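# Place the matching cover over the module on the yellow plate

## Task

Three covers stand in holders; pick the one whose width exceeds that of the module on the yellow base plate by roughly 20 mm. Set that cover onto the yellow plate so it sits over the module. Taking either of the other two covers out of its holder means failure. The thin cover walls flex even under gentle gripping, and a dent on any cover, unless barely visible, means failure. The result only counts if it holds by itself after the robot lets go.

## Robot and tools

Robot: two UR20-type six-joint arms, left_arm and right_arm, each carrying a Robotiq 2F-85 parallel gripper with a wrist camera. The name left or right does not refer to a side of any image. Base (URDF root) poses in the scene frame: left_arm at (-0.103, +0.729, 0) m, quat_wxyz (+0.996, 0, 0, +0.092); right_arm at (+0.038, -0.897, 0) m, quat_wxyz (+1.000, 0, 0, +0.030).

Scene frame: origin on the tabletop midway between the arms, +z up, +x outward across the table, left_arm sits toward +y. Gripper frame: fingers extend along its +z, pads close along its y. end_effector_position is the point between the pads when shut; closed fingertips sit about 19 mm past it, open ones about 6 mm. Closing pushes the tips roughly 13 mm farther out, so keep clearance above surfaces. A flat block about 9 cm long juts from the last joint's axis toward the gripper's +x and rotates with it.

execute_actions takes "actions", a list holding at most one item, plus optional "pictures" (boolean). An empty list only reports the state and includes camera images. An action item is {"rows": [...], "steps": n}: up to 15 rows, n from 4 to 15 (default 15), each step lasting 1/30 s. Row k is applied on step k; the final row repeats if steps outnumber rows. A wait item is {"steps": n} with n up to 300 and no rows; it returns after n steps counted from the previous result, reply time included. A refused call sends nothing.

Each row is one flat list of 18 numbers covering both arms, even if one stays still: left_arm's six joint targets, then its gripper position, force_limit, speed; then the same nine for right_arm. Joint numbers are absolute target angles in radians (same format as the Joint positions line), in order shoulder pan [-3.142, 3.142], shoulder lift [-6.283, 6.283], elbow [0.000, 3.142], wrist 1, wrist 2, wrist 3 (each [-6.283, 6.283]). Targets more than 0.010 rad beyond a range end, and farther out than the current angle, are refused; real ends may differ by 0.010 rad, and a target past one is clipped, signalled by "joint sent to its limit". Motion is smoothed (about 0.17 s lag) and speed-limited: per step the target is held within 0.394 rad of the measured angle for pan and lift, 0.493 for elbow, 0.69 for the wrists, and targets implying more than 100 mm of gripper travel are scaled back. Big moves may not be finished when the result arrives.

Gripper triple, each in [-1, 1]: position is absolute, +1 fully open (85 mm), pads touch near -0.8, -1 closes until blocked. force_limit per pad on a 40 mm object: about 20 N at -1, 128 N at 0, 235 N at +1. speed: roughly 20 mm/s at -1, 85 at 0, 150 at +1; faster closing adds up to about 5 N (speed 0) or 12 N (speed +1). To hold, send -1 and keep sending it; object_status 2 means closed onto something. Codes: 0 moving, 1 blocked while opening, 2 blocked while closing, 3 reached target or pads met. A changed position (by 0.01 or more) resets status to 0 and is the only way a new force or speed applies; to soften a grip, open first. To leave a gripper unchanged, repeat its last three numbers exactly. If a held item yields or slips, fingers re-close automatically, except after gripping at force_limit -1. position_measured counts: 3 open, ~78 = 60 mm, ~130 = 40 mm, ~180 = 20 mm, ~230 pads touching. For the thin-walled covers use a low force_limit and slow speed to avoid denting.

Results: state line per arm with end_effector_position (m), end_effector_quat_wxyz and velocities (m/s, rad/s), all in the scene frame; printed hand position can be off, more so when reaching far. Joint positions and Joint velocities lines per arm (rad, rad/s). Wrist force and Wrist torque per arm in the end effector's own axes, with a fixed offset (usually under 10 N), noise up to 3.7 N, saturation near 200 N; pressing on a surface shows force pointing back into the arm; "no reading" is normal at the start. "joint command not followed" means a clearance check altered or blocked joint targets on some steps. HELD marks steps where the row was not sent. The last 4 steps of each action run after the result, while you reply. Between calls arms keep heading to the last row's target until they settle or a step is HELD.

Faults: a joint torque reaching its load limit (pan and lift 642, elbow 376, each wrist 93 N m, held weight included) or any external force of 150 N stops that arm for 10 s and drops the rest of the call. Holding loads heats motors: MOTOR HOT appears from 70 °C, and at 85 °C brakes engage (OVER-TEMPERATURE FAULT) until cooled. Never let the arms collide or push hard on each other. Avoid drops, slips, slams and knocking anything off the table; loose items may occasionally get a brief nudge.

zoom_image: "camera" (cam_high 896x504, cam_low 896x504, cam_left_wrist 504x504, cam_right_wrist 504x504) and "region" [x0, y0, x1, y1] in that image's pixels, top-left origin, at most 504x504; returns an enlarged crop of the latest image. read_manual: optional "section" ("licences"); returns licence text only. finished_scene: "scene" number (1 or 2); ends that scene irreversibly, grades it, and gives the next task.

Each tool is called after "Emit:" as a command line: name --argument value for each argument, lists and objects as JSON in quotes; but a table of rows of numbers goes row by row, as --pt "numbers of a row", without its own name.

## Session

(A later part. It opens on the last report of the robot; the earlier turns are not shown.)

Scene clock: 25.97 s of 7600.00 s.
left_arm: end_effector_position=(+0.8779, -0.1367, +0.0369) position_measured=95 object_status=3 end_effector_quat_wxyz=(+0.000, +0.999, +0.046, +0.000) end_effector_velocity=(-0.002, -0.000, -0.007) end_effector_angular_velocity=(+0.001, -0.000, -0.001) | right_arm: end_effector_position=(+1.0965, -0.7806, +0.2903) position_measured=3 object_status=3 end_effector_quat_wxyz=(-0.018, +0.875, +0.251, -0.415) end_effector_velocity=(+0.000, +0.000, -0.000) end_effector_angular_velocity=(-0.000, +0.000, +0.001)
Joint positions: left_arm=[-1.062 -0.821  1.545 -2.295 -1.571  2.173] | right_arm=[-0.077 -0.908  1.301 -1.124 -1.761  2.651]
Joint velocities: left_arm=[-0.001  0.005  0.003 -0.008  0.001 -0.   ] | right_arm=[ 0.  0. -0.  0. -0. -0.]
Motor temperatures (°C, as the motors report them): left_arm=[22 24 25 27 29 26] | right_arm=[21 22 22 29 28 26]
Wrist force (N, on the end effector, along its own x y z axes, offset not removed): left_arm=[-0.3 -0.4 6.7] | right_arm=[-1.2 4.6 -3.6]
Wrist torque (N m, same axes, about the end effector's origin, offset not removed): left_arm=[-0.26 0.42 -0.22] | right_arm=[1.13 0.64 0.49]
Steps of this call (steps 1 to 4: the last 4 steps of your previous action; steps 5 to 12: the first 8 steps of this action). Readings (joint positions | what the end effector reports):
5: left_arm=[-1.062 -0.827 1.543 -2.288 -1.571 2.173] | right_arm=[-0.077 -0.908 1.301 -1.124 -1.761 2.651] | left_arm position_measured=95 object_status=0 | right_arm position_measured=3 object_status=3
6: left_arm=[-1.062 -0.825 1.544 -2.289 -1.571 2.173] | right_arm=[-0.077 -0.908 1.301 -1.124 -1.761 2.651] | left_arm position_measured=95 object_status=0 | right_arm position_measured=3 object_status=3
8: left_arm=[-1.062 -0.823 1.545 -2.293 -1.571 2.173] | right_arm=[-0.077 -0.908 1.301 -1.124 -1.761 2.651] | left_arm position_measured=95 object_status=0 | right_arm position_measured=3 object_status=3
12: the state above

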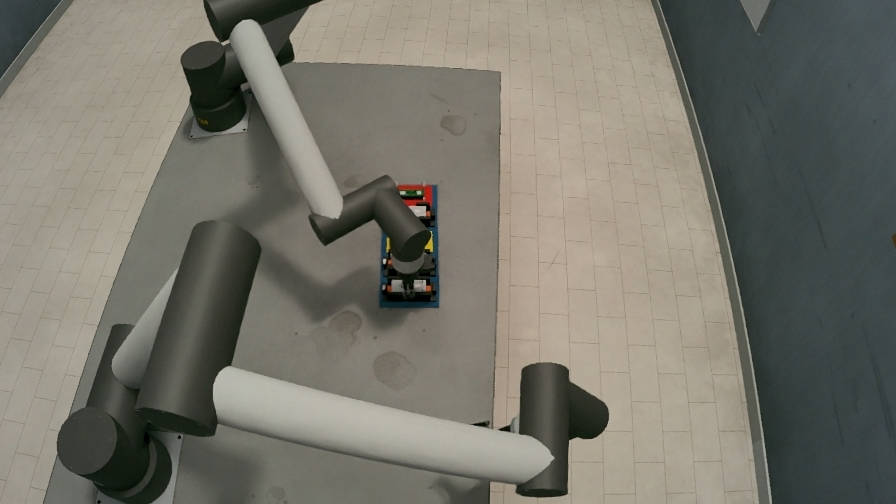

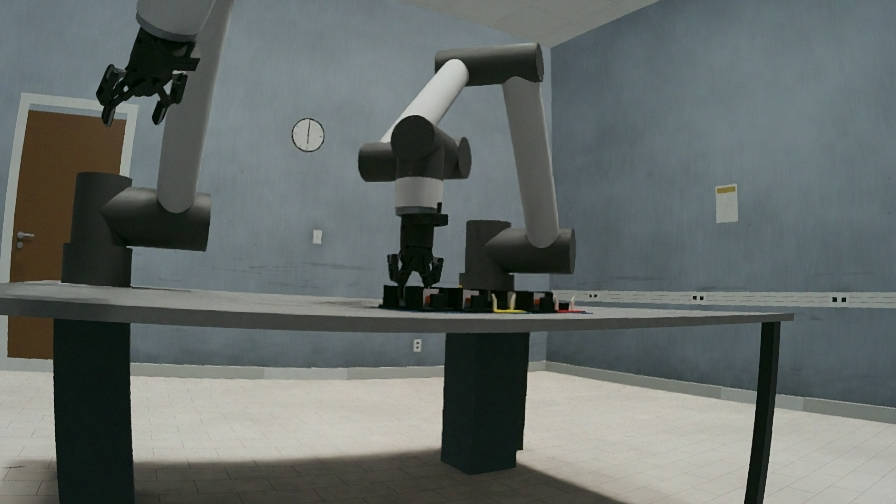

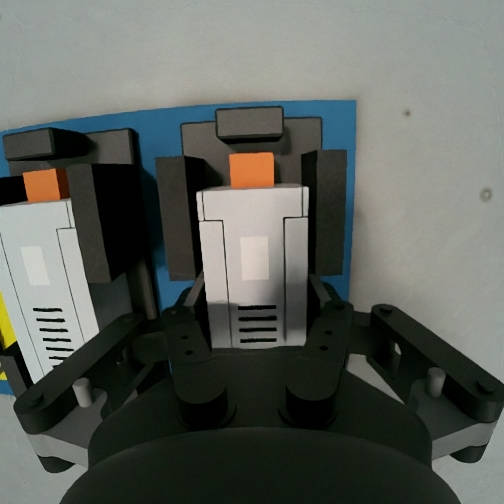

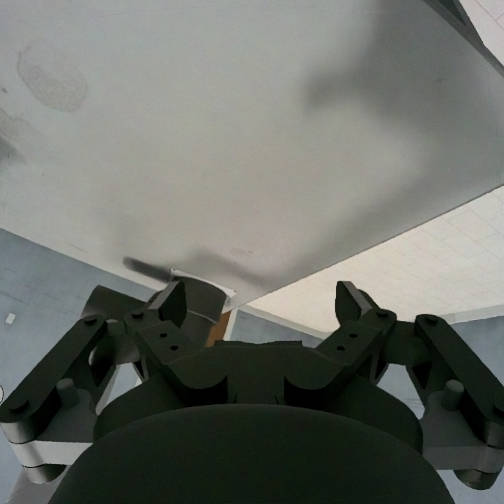

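No dent. Regrip at -0.57.

Emit:
execute_actions --actions '[{"rows":[[-1.0625,-0.8205,1.5456,-2.2959,-1.5708,2.173,-1,-0.57,-1,-0.077,-0.908,1.301,-1.124,-1.761,2.651,1,-1,0]]}]'

Emit:
execute_actions --actions '[{"steps":24}]'

Emit:
execute_actions --actions '[{"rows":[[-1.0625,-0.822,1.545,-2.2938,-1.5708,2.173,-1,-0.57,-1,-0.077,-0.908,1.301,-1.124,-1.761,2.651,1,-1,0]],"steps":8}]'

Emit:
execute_actions --actions '[{"rows":[[-1.0625,-0.8235,1.5445,-2.2918,-1.5708,2.173,-1,-0.57,-1,-0.077,-0.908,1.301,-1.124,-1.761,2.651,1,-1,0]]}]' --pictures true

Emit:
zoom_image --camera "cam_left_wrist" --region '[150, 150, 370, 360]'

Scene clock: 26.67 s of 7600.00 s.
left_arm: end_effector_position=(+0.8779, -0.1367, +0.0361) position_measured=109 object_status=0 end_effector_quat_wxyz=(+0.000, +0.999, +0.046, +0.000) end_effector_velocity=(+0.000, -0.001, +0.001) end_effector_angular_velocity=(-0.001, -0.001, +0.001) | right_arm: end_effector_position=(+1.0965, -0.7806, +0.2903) position_measured=3 object_status=3 end_effector_quat_wxyz=(-0.018, +0.875, +0.251, -0.415) end_effector_velocity=(+0.000, -0.000, -0.000) end_effector_angular_velocity=(+0.000, -0.000, -0.000)
Joint positions: left_arm=[-1.062 -0.821  1.546 -2.296 -1.571  2.173] | right_arm=[-0.077 -0.908  1.301 -1.124 -1.761  2.651]
Joint velocities: left_arm=[-0.    -0.001 -0.001  0.    -0.    -0.002] | right_arm=[-0.  0. -0. -0.  0.  0.]
Motor temperatures (°C, as the motors report them): left_arm=[22 24 25 27 29 26] | right_arm=[21 22 22 29 28 26]
Wrist force (N, on the end effector, along its own x y z axes, offset not removed): left_arm=[-2.0 -2.8 2.9] | right_arm=[-0.4 6.0 0.2]
Wrist torque (N m, same axes, about the end effector's origin, offset not removed): left_arm=[-0.70 0.72 -0.14] | right_arm=[1.40 0.50 0.47]
Steps of this call (steps 1 to 4: the last 4 steps of your previous action; steps 5 to 10: the robot went on to your last target; steps 11 to 21: the first 11 steps of this action). Readings (joint positions | what the end effector reports):
11: left_arm=[-1.062 -0.821 1.546 -2.296 -1.571 2.173] | right_arm=[-0.077 -0.908 1.301 -1.124 -1.761 2.651] | left_arm position_measured=95 object_status=0 | right_arm position_measured=3 object_status=3
12: left_arm=[-1.062 -0.821 1.546 -2.296 -1.571 2.173] | right_arm=[-0.077 -0.908 1.301 -1.124 -1.761 2.651] | left_arm position_measured=95 object_status=0 | right_arm position_measured=3 object_status=3
14: left_arm=[-1.062 -0.821 1.546 -2.296 -1.571 2.173] | right_arm=[-0.077 -0.908 1.301 -1.124 -1.761 2.651] | left_arm position_measured=97 object_status=0 | right_arm position_measured=3 object_status=3
18: left_arm=[-1.062 -0.821 1.546 -2.296 -1.571 2.173] | right_arm=[-0.077 -0.908 1.301 -1.124 -1.761 2.651] | left_arm position_measured=104 object_status=0 | right_arm position_measured=3 object_status=3
21: the state above

Scene clock: 27.47 s of 7600.00 s.
left_arm: end_effector_position=(+0.8779, -0.1367, +0.0361) position_measured=131 object_status=2 end_effector_quat_wxyz=(+0.000, +0.999, +0.046, +0.000) end_effector_velocity=(-0.000, +0.000, -0.001) end_effector_angular_velocity=(+0.001, +0.000, +0.001) | right_arm: end_effector_position=(+1.0965, -0.7806, +0.2903) position_measured=3 object_status=3 end_effector_quat_wxyz=(-0.018, +0.875, +0.251, -0.415) end_effector_velocity=(-0.000, -0.000, -0.000) end_effector_angular_velocity=(+0.000, +0.000, -0.000)
Joint positions: left_arm=[-1.062 -0.821  1.546 -2.296 -1.571  2.173] | right_arm=[-0.077 -0.908  1.301 -1.124 -1.761  2.651]
Joint velocities: left_arm=[-0.     0.     0.     0.     0.    -0.001] | right_arm=[-0.  0.  0.  0.  0. -0.]
Motor temperatures (°C, as the motors report them): left_arm=[22 24 25 27 29 26] | right_arm=[21 22 22 29 28 26]
Wrist force (N, on the end effector, along its own x y z axes, offset not removed): left_arm=[-6.4 -3.4 -15.8] | right_arm=[-2.7 0.0 1.5]
Wrist torque (N m, same axes, about the end effector's origin, offset not removed): left_arm=[-0.66 1.46 -0.03] | right_arm=[0.23 0.76 0.49]
Kept back: nothing.
Steps of this call (steps 1 to 4: the last 4 steps of your previous action; steps 5 to 15: the robot went on to your last target; steps 16 to 24: nothing new was sent). Readings (joint positions | what the end effector reports):
1: left_arm=[-1.062 -0.821 1.546 -2.296 -1.571 2.173] | right_arm=[-0.077 -0.908 1.301 -1.124 -1.761 2.651] | left_arm position_measured=111 object_status=0 | right_arm position_measured=3 object_status=3
2: left_arm=[-1.062 -0.821 1.546 -2.296 -1.571 2.173] | right_arm=[-0.077 -0.908 1.301 -1.124 -1.761 2.651] | left_arm position_measured=113 object_status=0 | right_arm position_measured=3 object_status=3
4: left_arm=[-1.062 -0.821 1.546 -2.296 -1.571 2.173] | right_arm=[-0.077 -0.908 1.301 -1.124 -1.761 2.651] | left_arm position_measured=116 object_status=0 | right_arm position_measured=3 object_status=3
8: left_arm=[-1.062 -0.821 1.546 -2.296 -1.571 2.173] | right_arm=[-0.077 -0.908 1.301 -1.124 -1.761 2.651] | left_arm position_measured=122 object_status=0 | right_arm position_measured=3 object_status=3
24: the state above
All arms were judged still, so your last target was given up. Only a new action makes them travel on or press farther. Fingers that are still opening or closing keep moving.

Scene clock: 27.60 s of 7600.00 s.
left_arm: end_effector_position=(+0.8777, -0.1365, +0.0369) position_measured=131 object_status=2 end_effector_quat_wxyz=(-0.000, +0.999, +0.046, -0.000) end_effector_velocity=(-0.002, -0.001, +0.006) end_effector_angular_velocity=(+0.003, +0.002, -0.002) | right_arm: end_effector_position=(+1.0965, -0.7806, +0.2903) position_measured=3 object_status=3 end_effector_quat_wxyz=(-0.018, +0.875, +0.251, -0.415) end_effector_velocity=(+0.000, -0.000, +0.001) end_effector_angular_velocity=(-0.000, -0.001, -0.000)
Joint positions: left_arm=[-1.062 -0.821  1.545 -2.295 -1.571  2.173] | right_arm=[-0.077 -0.908  1.301 -1.124 -1.761  2.651]
Joint velocities: left_arm=[-0.002 -0.005 -0.003  0.011  0.     0.   ] | right_arm=[-0.    -0.001 -0.    -0.    -0.    -0.   ]
Motor temperatures (°C, as the motors report them): left_arm=[22 24 25 27 29 26] | right_arm=[21 22 22 29 28 26]
Wrist force (N, on the end effector, along its own x y z axes, offset not removed): left_arm=[1.1 6.1 23.0] | right_arm=[2.2 5.1 -2.0]
Wrist torque (N m, same axes, about the end effector's origin, offset not removed): left_arm=[-0.02 0.30 -0.05] | right_arm=[1.16 -0.12 0.52]
Steps of this call (steps 1 to 4: the first 4 steps of this action). Readings (joint positions | what the end effector reports):
1: left_arm=[-1.062 -0.821 1.546 -2.296 -1.571 2.173] | right_arm=[-0.077 -0.908 1.301 -1.124 -1.761 2.651] | left_arm position_measured=131 object_status=2 | right_arm position_measured=3 object_status=3
2: left_arm=[-1.062 -0.821 1.546 -2.296 -1.571 2.173] | right_arm=[-0.077 -0.908 1.301 -1.124 -1.761 2.651] | left_arm position_measured=131 object_status=2 | right_arm position_measured=3 object_status=3
4: the state above

Scene clock: 28.10 s of 7600.00 s.
left_arm: end_effector_position=(+0.8779, -0.1367, +0.0399) position_measured=131 object_status=2 end_effector_quat_wxyz=(-0.000, +0.999, +0.046, -0.000) end_effector_velocity=(+0.000, +0.000, +0.000) end_effector_angular_velocity=(-0.000, -0.000, -0.002) | right_arm: end_effector_position=(+1.0965, -0.7806, +0.2903) position_measured=3 object_status=3 end_effector_quat_wxyz=(-0.018, +0.875, +0.251, -0.415) end_effector_velocity=(+0.000, +0.001, -0.000) end_effector_angular_velocity=(+0.000, +0.000, +0.000)
Joint positions: left_arm=[-1.062 -0.823  1.545 -2.292 -1.571  2.173] | right_arm=[-0.077 -0.908  1.301 -1.124 -1.761  2.651]
Joint velocities: left_arm=[ 0.    -0.    -0.     0.    -0.     0.002] | right_arm=[ 0.  0. -0. -0.  0. -0.]
Motor temperatures (°C, as the motors report them): left_arm=[22 24 25 27 29 26] | right_arm=[21 22 22 29 28 26]
Wrist force (N, on the end effector, along its own x y z axes, offset not removed): left_arm=[0.6 -1.8 26.2] | right_arm=[-3.7 4.2 -3.3]
Wrist torque (N m, same axes, about the end effector's origin, offset not removed): left_arm=[-0.95 0.22 0.09] | right_arm=[0.98 1.14 0.51]
Steps of this call (steps 1 to 4: the last 4 steps of your previous action; steps 5 to 15: the first 11 steps of this action). Readings (joint positions | what the end effector reports):
5: left_arm=[-1.062 -0.822 1.545 -2.294 -1.571 2.173] | right_arm=[-0.077 -0.908 1.301 -1.124 -1.761 2.651] | left_arm position_measured=131 object_status=2 | right_arm position_measured=3 object_status=3
6: left_arm=[-1.062 -0.822 1.545 -2.293 -1.571 2.173] | right_arm=[-0.077 -0.908 1.301 -1.124 -1.761 2.651] | left_arm position_measured=131 object_status=2 | right_arm position_measured=3 object_status=3
8: left_arm=[-1.062 -0.823 1.545 -2.293 -1.571 2.173] | right_arm=[-0.077 -0.908 1.301 -1.124 -1.761 2.651] | left_arm position_measured=131 object_status=2 | right_arm position_measured=3 object_status=3
12: left_arm=[-1.062 -0.823 1.545 -2.292 -1.571 2.173] | right_arm=[-0.077 -0.908 1.301 -1.124 -1.761 2.651] | left_arm position_measured=131 object_status=2 | right_arm position_measured=3 object_status=3
15: the state above

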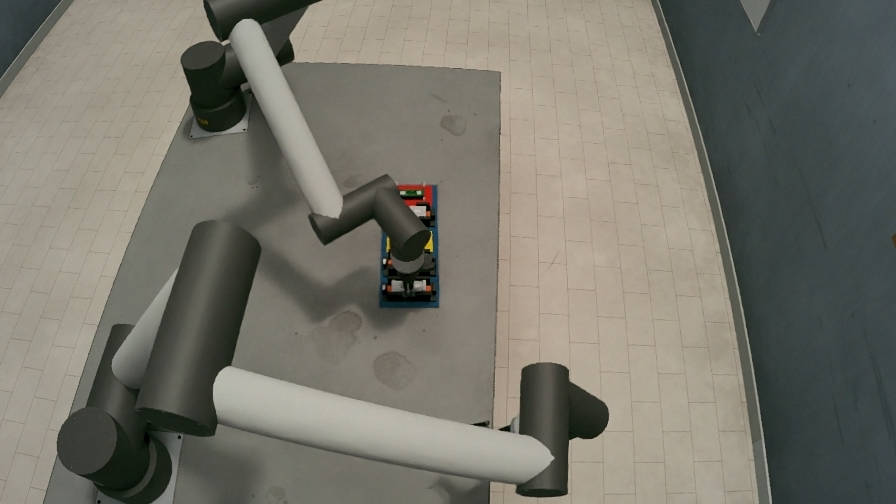

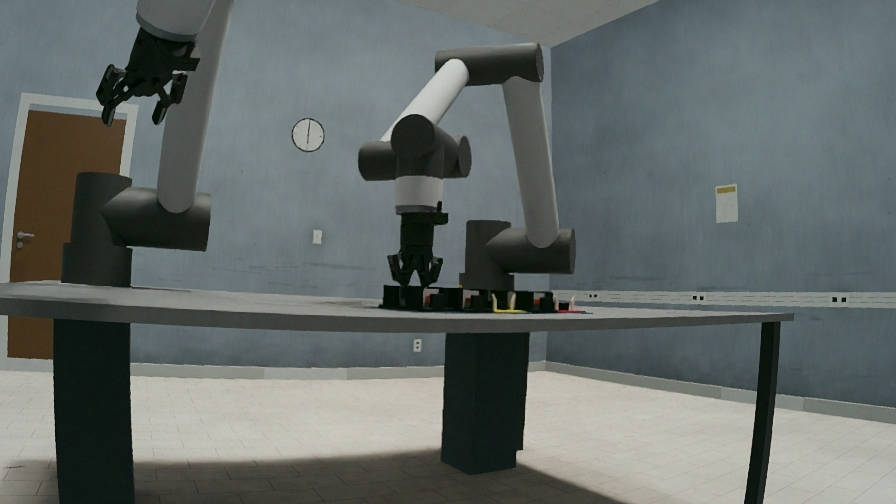

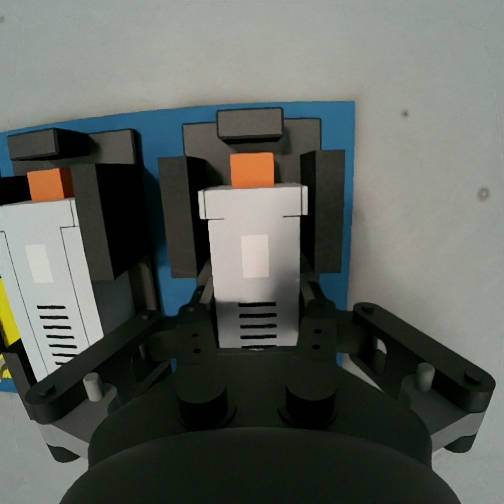

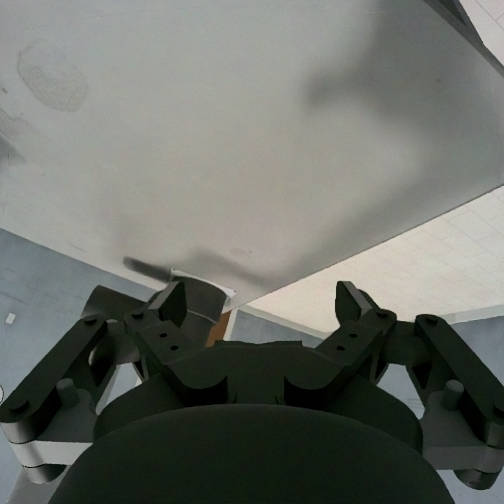

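Region (150, 150, 370, 360) of cam_left_wrist's 504x504 image, scaled by 2.291, with more detail than that image has; it fills the top 481 rows of this view, and the rest is white.

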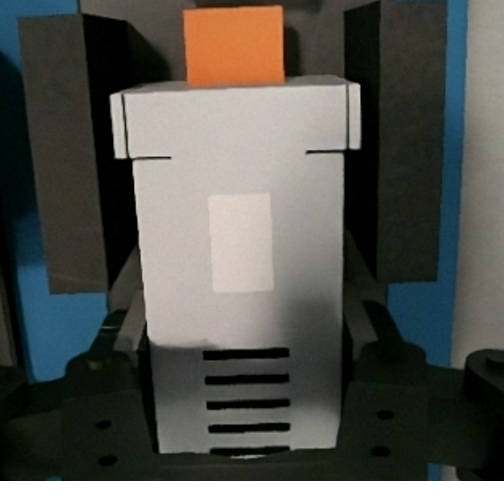

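Emit:
execute_actions --actions '[{"rows":[[-1.0625,-0.8235,1.5445,-2.2918,-1.5708,2.173,-0.98,-0.48,-1,-0.077,-0.908,1.301,-1.124,-1.761,2.651,1,-1,0]]}]'

Emit:
execute_actions --actions '[{"rows":[[-1.0625,-0.8257,1.5437,-2.2888,-1.5708,2.173,-0.98,-0.48,-1,-0.077,-0.908,1.301,-1.124,-1.761,2.651,1,-1,0]]}]' --pictures true

Emit:
zoom_image --camera "cam_left_wrist" --region '[150, 150, 370, 360]'

Scene clock: 28.67 s of 7600.00 s.
left_arm: end_effector_position=(+0.8779, -0.1367, +0.0401) position_measured=135 object_status=2 end_effector_quat_wxyz=(+0.000, +0.999, +0.046, +0.000) end_effector_velocity=(+0.001, +0.000, +0.002) end_effector_angular_velocity=(-0.002, -0.001, +0.003) | right_arm: end_effector_position=(+1.0965, -0.7806, +0.2903) position_measured=3 object_status=3 end_effector_quat_wxyz=(-0.018, +0.875, +0.251, -0.415) end_effector_velocity=(-0.000, +0.000, +0.000) end_effector_angular_velocity=(+0.000, -0.000, +0.000)
Joint positions: left_arm=[-1.062 -0.824  1.544 -2.292 -1.571  2.173] | right_arm=[-0.077 -0.908  1.301 -1.124 -1.761  2.651]
Joint velocities: left_arm=[ 0.001 -0.001 -0.001 -0.    -0.    -0.002] | right_arm=[ 0. -0. -0.  0.  0.  0.]
Motor temperatures (°C, as the motors report them): left_arm=[22 24 25 27 29 26] | right_arm=[21 22 22 29 28 26]
Wrist force (N, on the end effector, along its own x y z axes, offset not removed): left_arm=[-0.5 -1.4 18.5] | right_arm=[-0.9 0.0 -2.9]
Wrist torque (N m, same axes, about the end effector's origin, offset not removed): left_arm=[-0.52 0.24 0.01] | right_arm=[0.33 0.50 0.50]
Steps of this call (steps 1 to 4: the last 4 steps of your previous action; steps 5 to 6: the robot went on to your last target; steps 7 to 17: the first 11 steps of this action). Readings (joint positions | what the end effector reports):
7: left_arm=[-1.062 -0.823 1.545 -2.292 -1.571 2.173] | right_arm=[-0.077 -0.908 1.301 -1.124 -1.761 2.651] | left_arm position_measured=132 object_status=0 | right_arm position_measured=3 object_status=3
8: left_arm=[-1.062 -0.823 1.545 -2.292 -1.571 2.173] | right_arm=[-0.077 -0.908 1.301 -1.124 -1.761 2.651] | left_arm position_measured=132 object_status=0 | right_arm position_measured=3 object_status=3
10: left_arm=[-1.062 -0.823 1.544 -2.292 -1.571 2.173] | right_arm=[-0.077 -0.908 1.301 -1.124 -1.761 2.651] | left_arm position_measured=133 object_status=0 | right_arm position_measured=3 object_status=3
14: left_arm=[-1.062 -0.824 1.544 -2.292 -1.571 2.173] | right_arm=[-0.077 -0.908 1.301 -1.124 -1.761 2.651] | left_arm position_measured=135 object_status=0 | right_arm position_measured=3 object_status=3
17: the state above

Scene clock: 29.17 s of 7600.00 s.
left_arm: end_effector_position=(+0.8779, -0.1367, +0.0429) position_measured=135 object_status=2 end_effector_quat_wxyz=(-0.000, +0.999, +0.046, -0.000) end_effector_velocity=(+0.001, -0.001, +0.003) end_effector_angular_velocity=(-0.002, -0.002, +0.000) | right_arm: end_effector_position=(+1.0965, -0.7806, +0.2903) position_measured=3 object_status=3 end_effector_quat_wxyz=(-0.018, +0.875, +0.251, -0.415) end_effector_velocity=(+0.000, -0.000, +0.000) end_effector_angular_velocity=(-0.000, -0.001, +0.000)
Joint positions: left_arm=[-1.062 -0.826  1.544 -2.289 -1.571  2.173] | right_arm=[-0.077 -0.908  1.301 -1.124 -1.761  2.651]
Joint velocities: left_arm=[ 0.    -0.001 -0.002  0.001 -0.    -0.   ] | right_arm=[-0. -0. -0. -0. -0. -0.]
Motor temperatures (°C, as the motors report them): left_arm=[22 24 25 27 29 26] | right_arm=[21 22 22 29 28 26]
Wrist force (N, on the end effector, along its own x y z axes, offset not removed): left_arm=[-4.0 -1.4 25.1] | right_arm=[-3.9 2.7 -0.8]
Wrist torque (N m, same axes, about the end effector's origin, offset not removed): left_arm=[-0.54 0.99 -0.22] | right_arm=[0.76 1.19 0.36]
Steps of this call (steps 1 to 4: the last 4 steps of your previous action; steps 5 to 15: the first 11 steps of this action). Readings (joint positions | what the end effector reports):
5: left_arm=[-1.062 -0.824 1.544 -2.292 -1.571 2.173] | right_arm=[-0.077 -0.908 1.301 -1.124 -1.761 2.651] | left_arm position_measured=135 object_status=2 | right_arm position_measured=3 object_status=3
6: left_arm=[-1.062 -0.824 1.544 -2.291 -1.571 2.173] | right_arm=[-0.077 -0.908 1.301 -1.124 -1.761 2.651] | left_arm position_measured=135 object_status=2 | right_arm position_measured=3 object_status=3
8: left_arm=[-1.062 -0.825 1.544 -2.290 -1.571 2.173] | right_arm=[-0.077 -0.908 1.301 -1.124 -1.761 2.651] | left_arm position_measured=135 object_status=2 | right_arm position_measured=3 object_status=3
12: left_arm=[-1.062 -0.826 1.544 -2.289 -1.571 2.173] | right_arm=[-0.077 -0.908 1.301 -1.124 -1.761 2.651] | left_arm position_measured=135 object_status=2 | right_arm position_measured=3 object_status=3
15: the state above

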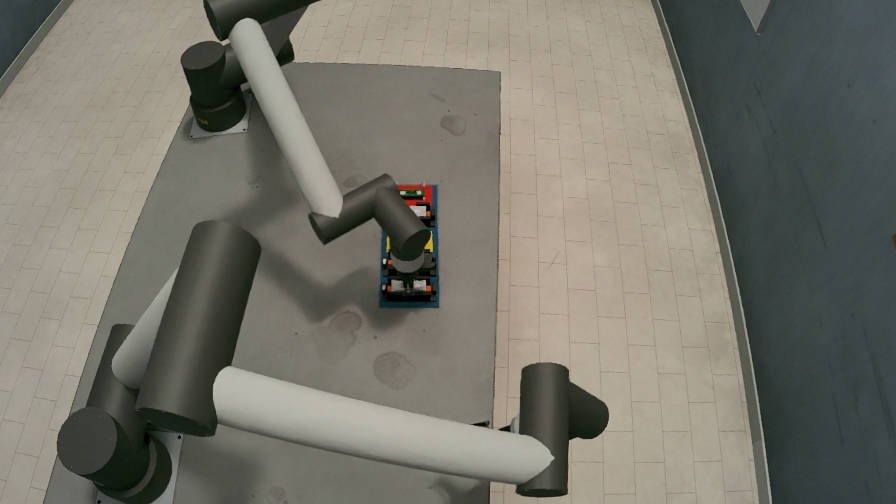

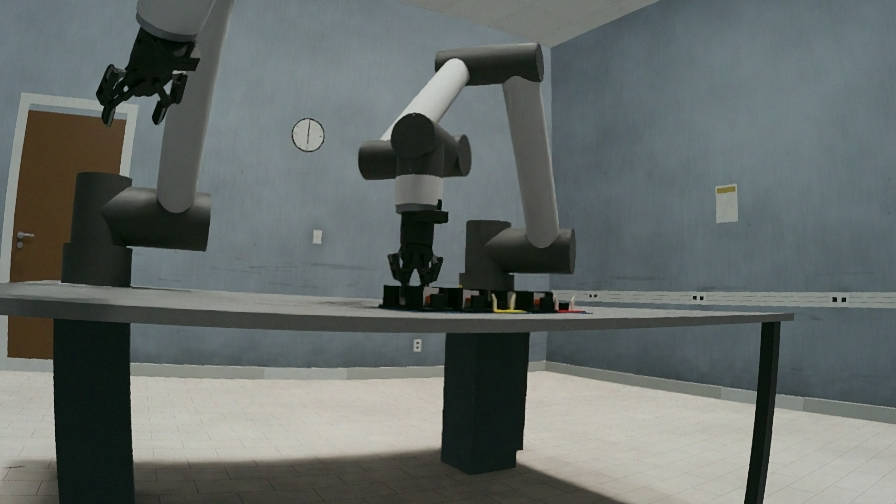

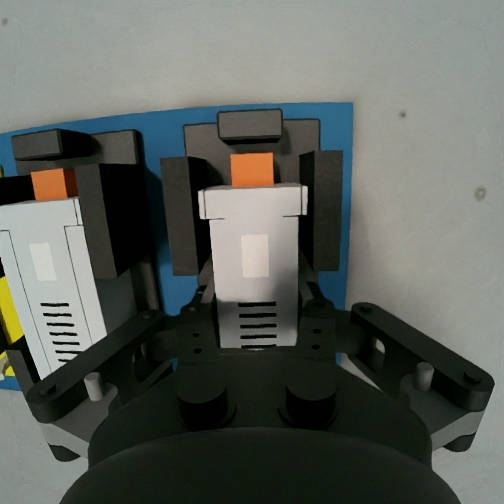

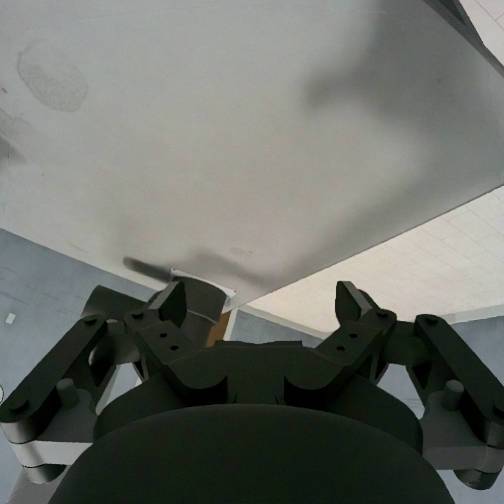

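Region (150, 150, 370, 360) of cam_left_wrist's 504x504 image, scaled by 2.291, with more detail than that image has; it fills the top 481 rows of this view, and the rest is white.

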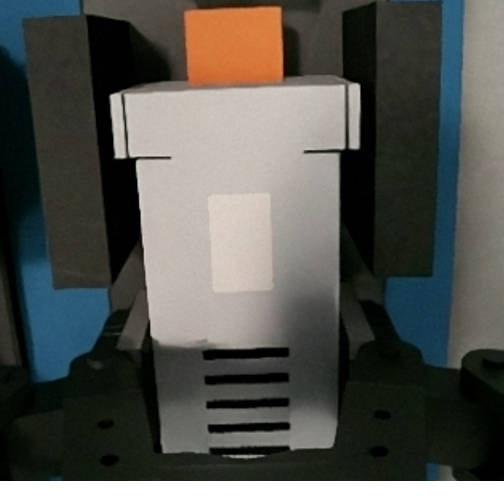

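It's coming now. Lift gradually.

Emit:
execute_actions --actions '[{"rows":[[-1.0625,-0.8272,1.5432,-2.2868,-1.5708,2.173,-0.98,-0.48,-1,-0.077,-0.908,1.301,-1.124,-1.761,2.651,1,-1,0],[-1.0625,-0.8272,1.5432,-2.2868,-1.5708,2.173,-0.98,-0.48,-1,-0.077,-0.908,1.301,-1.124,-1.761,2.651,1,-1,0],[-1.0625,-0.8287,1.5426,-2.2847,-1.5708,2.173,-0.98,-0.48,-1,-0.077,-0.908,1.301,-1.124,-1.761,2.651,1,-1,0],[-1.0625,-0.8287,1.5426,-2.2847,-1.5708,2.173,-0.98,-0.48,-1,-0.077,-0.908,1.301,-1.124,-1.761,2.651,1,-1,0],[-1.0625,-0.8302,1.5421,-2.2827,-1.5708,2.173,-0.98,-0.48,-1,-0.077,-0.908,1.301,-1.124,-1.761,2.651,1,-1,0],[-1.0625,-0.8302,1.5421,-2.2827,-1.5708,2.173,-0.98,-0.48,-1,-0.077,-0.908,1.301,-1.124,-1.761,2.651,1,-1,0],[-1.0625,-0.8317,1.5416,-2.2807,-1.5708,2.173,-0.98,-0.48,-1,-0.077,-0.908,1.301,-1.124,-1.761,2.651,1,-1,0],[-1.0625,-0.8317,1.5416,-2.2807,-1.5708,2.173,-0.98,-0.48,-1,-0.077,-0.908,1.301,-1.124,-1.761,2.651,1,-1,0],[-1.0625,-0.8332,1.5411,-2.2787,-1.5708,2.173,-0.98,-0.48,-1,-0.077,-0.908,1.301,-1.124,-1.761,2.651,1,-1,0]]}]' --pictures true

Scene clock: 29.87 s of 7600.00 s.
left_arm: end_effector_position=(+0.8780, -0.1368, +0.0512) position_measured=135 object_status=2 end_effector_quat_wxyz=(+0.000, +0.999, +0.046, +0.000) end_effector_velocity=(-0.000, -0.002, +0.025) end_effector_angular_velocity=(-0.002, -0.002, -0.001) | right_arm: end_effector_position=(+1.0965, -0.7806, +0.2903) position_measured=3 object_status=3 end_effector_quat_wxyz=(-0.018, +0.875, +0.251, -0.415) end_effector_velocity=(-0.000, +0.000, -0.000) end_effector_angular_velocity=(+0.000, +0.000, +0.000)
Joint positions: left_arm=[-1.062 -0.832  1.542 -2.281 -1.571  2.173] | right_arm=[-0.077 -0.908  1.301 -1.124 -1.761  2.651]
Joint velocities: left_arm=[-0.001 -0.019 -0.007  0.022 -0.    -0.   ] | right_arm=[ 0.  0.  0. -0. -0. -0.]
Motor temperatures (°C, as the motors report them): left_arm=[22 24 25 27 29 26] | right_arm=[21 22 22 29 28 26]
Wrist force (N, on the end effector, along its own x y z axes, offset not removed): left_arm=[-0.7 -3.1 20.0] | right_arm=[-4.2 -1.2 -3.5]
Wrist torque (N m, same axes, about the end effector's origin, offset not removed): left_arm=[-0.72 0.11 -0.13] | right_arm=[-0.04 1.13 0.55]
Steps of this call (steps 1 to 4: the last 4 steps of your previous action; steps 5 to 10: the robot went on to your last target; steps 11 to 21: the first 11 steps of this action). Readings (joint positions | what the end effector reports):
11: left_arm=[-1.062 -0.826 1.544 -2.289 -1.571 2.173] | right_arm=[-0.077 -0.908 1.301 -1.124 -1.761 2.651] | left_arm position_measured=135 object_status=2 | right_arm position_measured=3 object_status=3
12: left_arm=[-1.062 -0.826 1.544 -2.288 -1.571 2.173] | right_arm=[-0.077 -0.908 1.301 -1.124 -1.761 2.651] | left_arm position_measured=135 object_status=2 | right_arm position_measured=3 object_status=3
14: left_arm=[-1.062 -0.827 1.543 -2.287 -1.571 2.173] | right_arm=[-0.077 -0.908 1.301 -1.124 -1.761 2.651] | left_arm position_measured=135 object_status=2 | right_arm position_measured=3 object_status=3
18: left_arm=[-1.062 -0.830 1.542 -2.283 -1.571 2.173] | right_arm=[-0.077 -0.908 1.301 -1.124 -1.761 2.651] | left_arm position_measured=135 object_status=2 | right_arm position_measured=3 object_status=3
21: the state above

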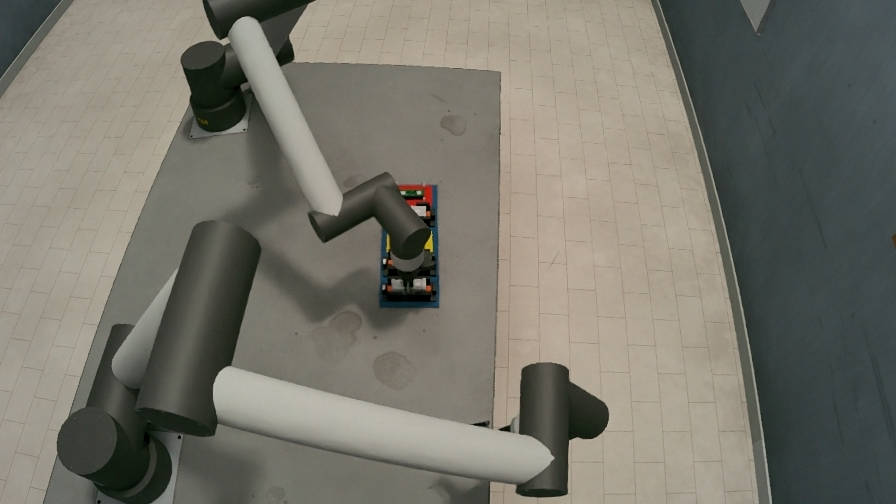

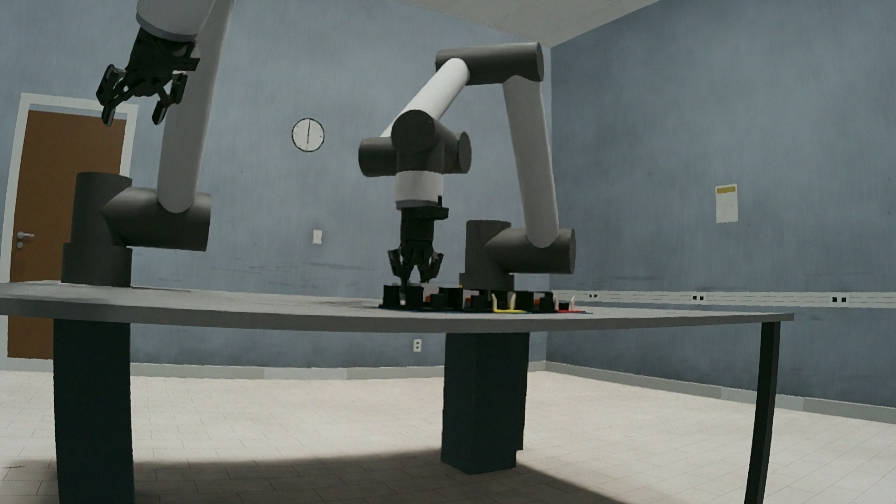

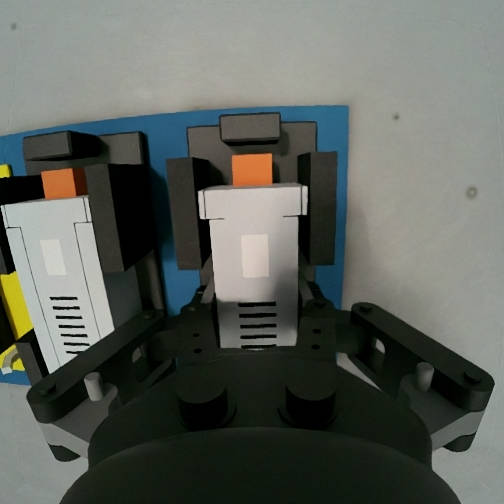

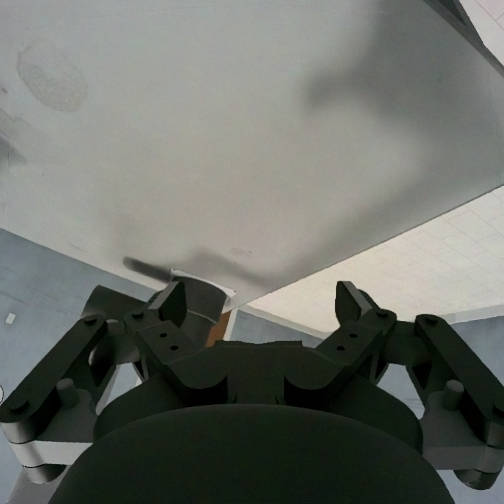

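Emit:
execute_actions --actions '[{"rows":[[-1.0625,-0.8384,1.539,-2.2714,-1.5708,2.173,-0.98,-0.48,-1,-0.077,-0.908,1.301,-1.124,-1.761,2.651,1,-1,0]],"steps":6}]'

Emit:
execute_actions --actions '[{"rows":[[-1.0625,-0.8458,1.5363,-2.2613,-1.5708,2.173,-0.98,-0.48,-1,-0.077,-0.908,1.301,-1.124,-1.761,2.651,1,-1,0]],"steps":6}]'

Emit:
execute_actions --actions '[{"rows":[[-1.0625,-0.8533,1.5335,-2.251,-1.5708,2.173,-0.98,-0.48,-1,-0.077,-0.908,1.301,-1.124,-1.761,2.651,1,-1,0]],"steps":6}]'

Emit:
execute_actions --actions '[{"rows":[[-1.0625,-0.8817,1.52,-2.2091,-1.5708,2.173,-0.98,-0.48,-1,-0.077,-0.908,1.301,-1.124,-1.761,2.651,1,-1,0]],"steps":13}]' --pictures true

Scene clock: 30.37 s of 7600.00 s.
left_arm: end_effector_position=(+0.8779, -0.1367, +0.0544) position_measured=135 object_status=2 end_effector_quat_wxyz=(-0.000, +0.999, +0.046, -0.000) end_effector_velocity=(-0.002, -0.002, +0.051) end_effector_angular_velocity=(+0.001, +0.001, -0.002) | right_arm: end_effector_position=(+1.0965, -0.7806, +0.2903) position_measured=3 object_status=3 end_effector_quat_wxyz=(-0.018, +0.875, +0.251, -0.415) end_effector_velocity=(+0.000, +0.001, +0.001) end_effector_angular_velocity=(-0.000, -0.001, +0.001)
Joint positions: left_arm=[-1.062 -0.834  1.541 -2.277 -1.571  2.173] | right_arm=[-0.077 -0.908  1.301 -1.124 -1.761  2.651]
Joint velocities: left_arm=[-0.002 -0.038 -0.015  0.055 -0.     0.001] | right_arm=[ 0.001 -0.    -0.    -0.    -0.    -0.   ]
Motor temperatures (°C, as the motors report them): left_arm=[22 24 25 27 29 26] | right_arm=[21 22 22 29 28 26]
Wrist force (N, on the end effector, along its own x y z axes, offset not removed): left_arm=[-3.8 -3.0 27.7] | right_arm=[-1.6 2.7 2.4]
Wrist torque (N m, same axes, about the end effector's origin, offset not removed): left_arm=[-1.19 0.92 0.01] | right_arm=[0.72 0.74 0.57]
Steps of this call (steps 1 to 4: the last 4 steps of your previous action; steps 5 to 13: the robot went on to your last target; steps 14 to 15: the first 2 steps of this action). Readings (joint positions | what the end effector reports):
14: left_arm=[-1.062 -0.833 1.541 -2.279 -1.571 2.173] | right_arm=[-0.077 -0.908 1.301 -1.124 -1.761 2.651] | left_arm position_measured=135 object_status=2 | right_arm position_measured=3 object_status=3
15: the state above

Scene clock: 30.57 s of 7600.00 s.
left_arm: end_effector_position=(+0.8780, -0.1368, +0.0616) position_measured=135 object_status=2 end_effector_quat_wxyz=(-0.000, +0.999, +0.046, -0.000) end_effector_velocity=(-0.001, +0.002, +0.077) end_effector_angular_velocity=(+0.003, +0.002, +0.001) | right_arm: end_effector_position=(+1.0965, -0.7806, +0.2903) position_measured=3 object_status=3 end_effector_quat_wxyz=(-0.018, +0.875, +0.251, -0.415) end_effector_velocity=(-0.000, -0.000, -0.001) end_effector_angular_velocity=(-0.000, +0.001, -0.000)
Joint positions: left_arm=[-1.062 -0.84   1.539 -2.27  -1.571  2.173] | right_arm=[-0.077 -0.908  1.301 -1.124 -1.761  2.651]
Joint velocities: left_arm=[ 0.    -0.058 -0.02   0.082  0.    -0.001] | right_arm=[-0.  0.  0. -0. -0. -0.]
Motor temperatures (°C, as the motors report them): left_arm=[22 24 25 27 29 26] | right_arm=[21 22 22 29 28 26]
Wrist force (N, on the end effector, along its own x y z axes, offset not removed): left_arm=[-0.7 -1.3 24.4] | right_arm=[-1.2 1.6 3.0]
Wrist torque (N m, same axes, about the end effector's origin, offset not removed): left_arm=[-0.74 0.21 -0.09] | right_arm=[0.48 0.57 0.56]
Steps of this call (steps 1 to 4: the last 4 steps of your previous action; steps 5 to 6: the first 2 steps of this action). Readings (joint positions | what the end effector reports):
5: left_arm=[-1.062 -0.838 1.539 -2.272 -1.571 2.173] | right_arm=[-0.077 -0.908 1.301 -1.124 -1.761 2.651] | left_arm position_measured=135 object_status=2 | right_arm position_measured=3 object_status=3
6: the state above

Scene clock: 30.77 s of 7600.00 s.
left_arm: end_effector_position=(+0.8780, -0.1368, +0.0715) position_measured=135 object_status=2 end_effector_quat_wxyz=(-0.000, +0.999, +0.046, -0.000) end_effector_velocity=(-0.003, +0.001, +0.080) end_effector_angular_velocity=(+0.004, +0.003, -0.002) | right_arm: end_effector_position=(+1.0965, -0.7806, +0.2903) position_measured=3 object_status=3 end_effector_quat_wxyz=(-0.018, +0.875, +0.251, -0.415) end_effector_velocity=(+0.000, -0.000, +0.001) end_effector_angular_velocity=(-0.000, -0.000, +0.000)
Joint positions: left_arm=[-1.062 -0.847  1.536 -2.26  -1.571  2.173] | right_arm=[-0.077 -0.908  1.301 -1.124 -1.761  2.651]
Joint velocities: left_arm=[-0.001 -0.06  -0.022  0.087  0.     0.002] | right_arm=[-0.    -0.    -0.001  0.    -0.     0.   ]
Motor temperatures (°C, as the motors report them): left_arm=[22 24 25 27 29 26] | right_arm=[21 22 22 29 28 26]
Wrist force (N, on the end effector, along its own x y z axes, offset not removed): left_arm=[-2.6 -5.8 13.0] | right_arm=[0.3 1.4 0.1]
Wrist torque (N m, same axes, about the end effector's origin, offset not removed): left_arm=[-1.31 0.73 -0.22] | right_arm=[0.51 0.35 0.44]
Steps of this call (steps 1 to 4: the last 4 steps of your previous action; steps 5 to 6: the first 2 steps of this action). Readings (joint positions | what the end effector reports):
5: left_arm=[-1.062 -0.845 1.536 -2.262 -1.571 2.173] | right_arm=[-0.077 -0.908 1.301 -1.124 -1.761 2.651] | left_arm position_measured=135 object_status=2 | right_arm position_measured=3 object_status=3
6: the state above

Scene clock: 31.20 s of 7600.00 s.
left_arm: end_effector_position=(+0.8780, -0.1369, +0.1186) position_measured=135 object_status=2 end_effector_quat_wxyz=(+0.000, +0.999, +0.046, +0.000) end_effector_velocity=(+0.001, +0.006, +0.018) end_effector_angular_velocity=(+0.004, +0.003, +0.003) | right_arm: end_effector_position=(+1.0965, -0.7806, +0.2903) position_measured=3 object_status=3 end_effector_quat_wxyz=(-0.018, +0.875, +0.251, -0.415) end_effector_velocity=(+0.000, +0.000, +0.000) end_effector_angular_velocity=(-0.000, -0.000, +0.000)
Joint positions: left_arm=[-1.062 -0.881  1.521 -2.211 -1.571  2.173] | right_arm=[-0.077 -0.908  1.301 -1.124 -1.761  2.651]
Joint velocities: left_arm=[ 0.004 -0.014 -0.004  0.024 -0.     0.001] | right_arm=[ 0.     0.    -0.001  0.    -0.     0.   ]
Motor temperatures (°C, as the motors report them): left_arm=[22 24 25 27 29 26] | right_arm=[21 22 22 29 28 26]
Wrist force (N, on the end effector, along its own x y z axes, offset not removed): left_arm=[-2.3 -3.7 6.7] | right_arm=[-3.0 -0.9 0.4]
Wrist torque (N m, same axes, about the end effector's origin, offset not removed): left_arm=[-0.89 0.74 -0.07] | right_arm=[0.01 0.94 0.47]
Steps of this call (steps 1 to 4: the last 4 steps of your previous action; steps 5 to 13: the first 9 steps of this action). Readings (joint positions | what the end effector reports):
5: left_arm=[-1.062 -0.853 1.534 -2.252 -1.571 2.173] | right_arm=[-0.077 -0.908 1.301 -1.124 -1.761 2.651] | left_arm position_measured=135 object_status=2 | right_arm position_measured=3 object_status=3
6: left_arm=[-1.062 -0.858 1.531 -2.244 -1.571 2.173] | right_arm=[-0.077 -0.908 1.301 -1.124 -1.761 2.651] | left_arm position_measured=135 object_status=2 | right_arm position_measured=3 object_status=3
8: left_arm=[-1.062 -0.871 1.525 -2.225 -1.571 2.173] | right_arm=[-0.077 -0.908 1.301 -1.124 -1.761 2.651] | left_arm position_measured=135 object_status=2 | right_arm position_measured=3 object_status=3
12: left_arm=[-1.062 -0.880 1.521 -2.212 -1.571 2.173] | right_arm=[-0.077 -0.908 1.301 -1.124 -1.761 2.651] | left_arm position_measured=135 object_status=2 | right_arm position_measured=3 object_status=3
13: the state above

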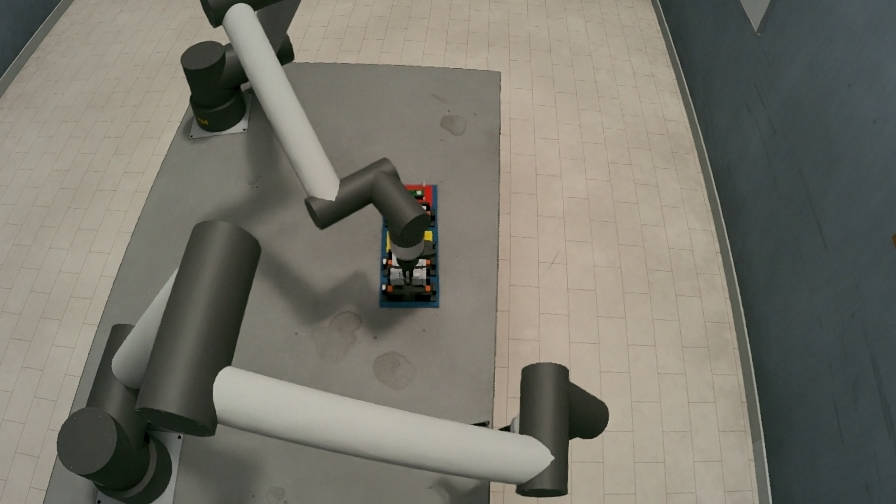

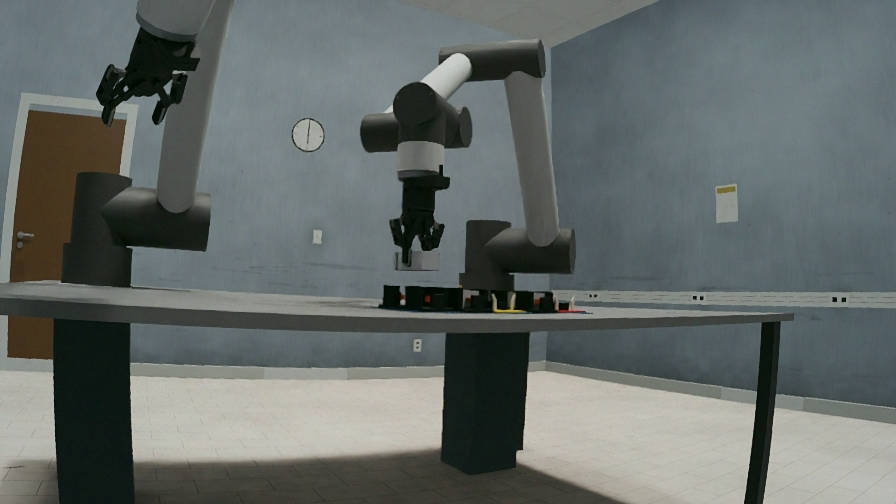

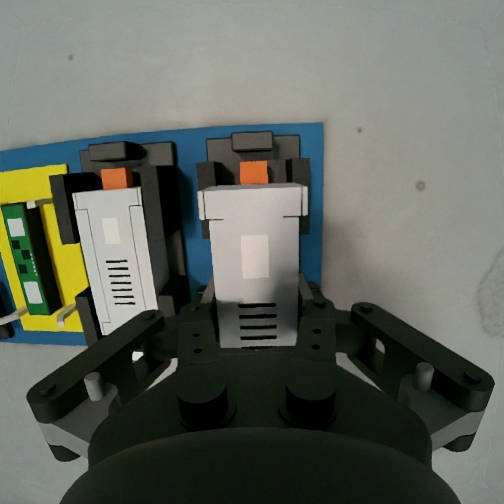

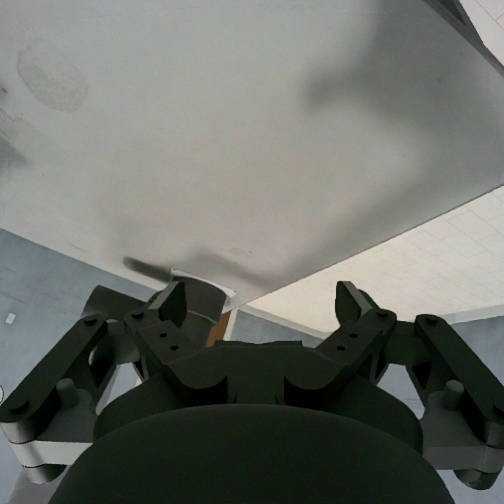

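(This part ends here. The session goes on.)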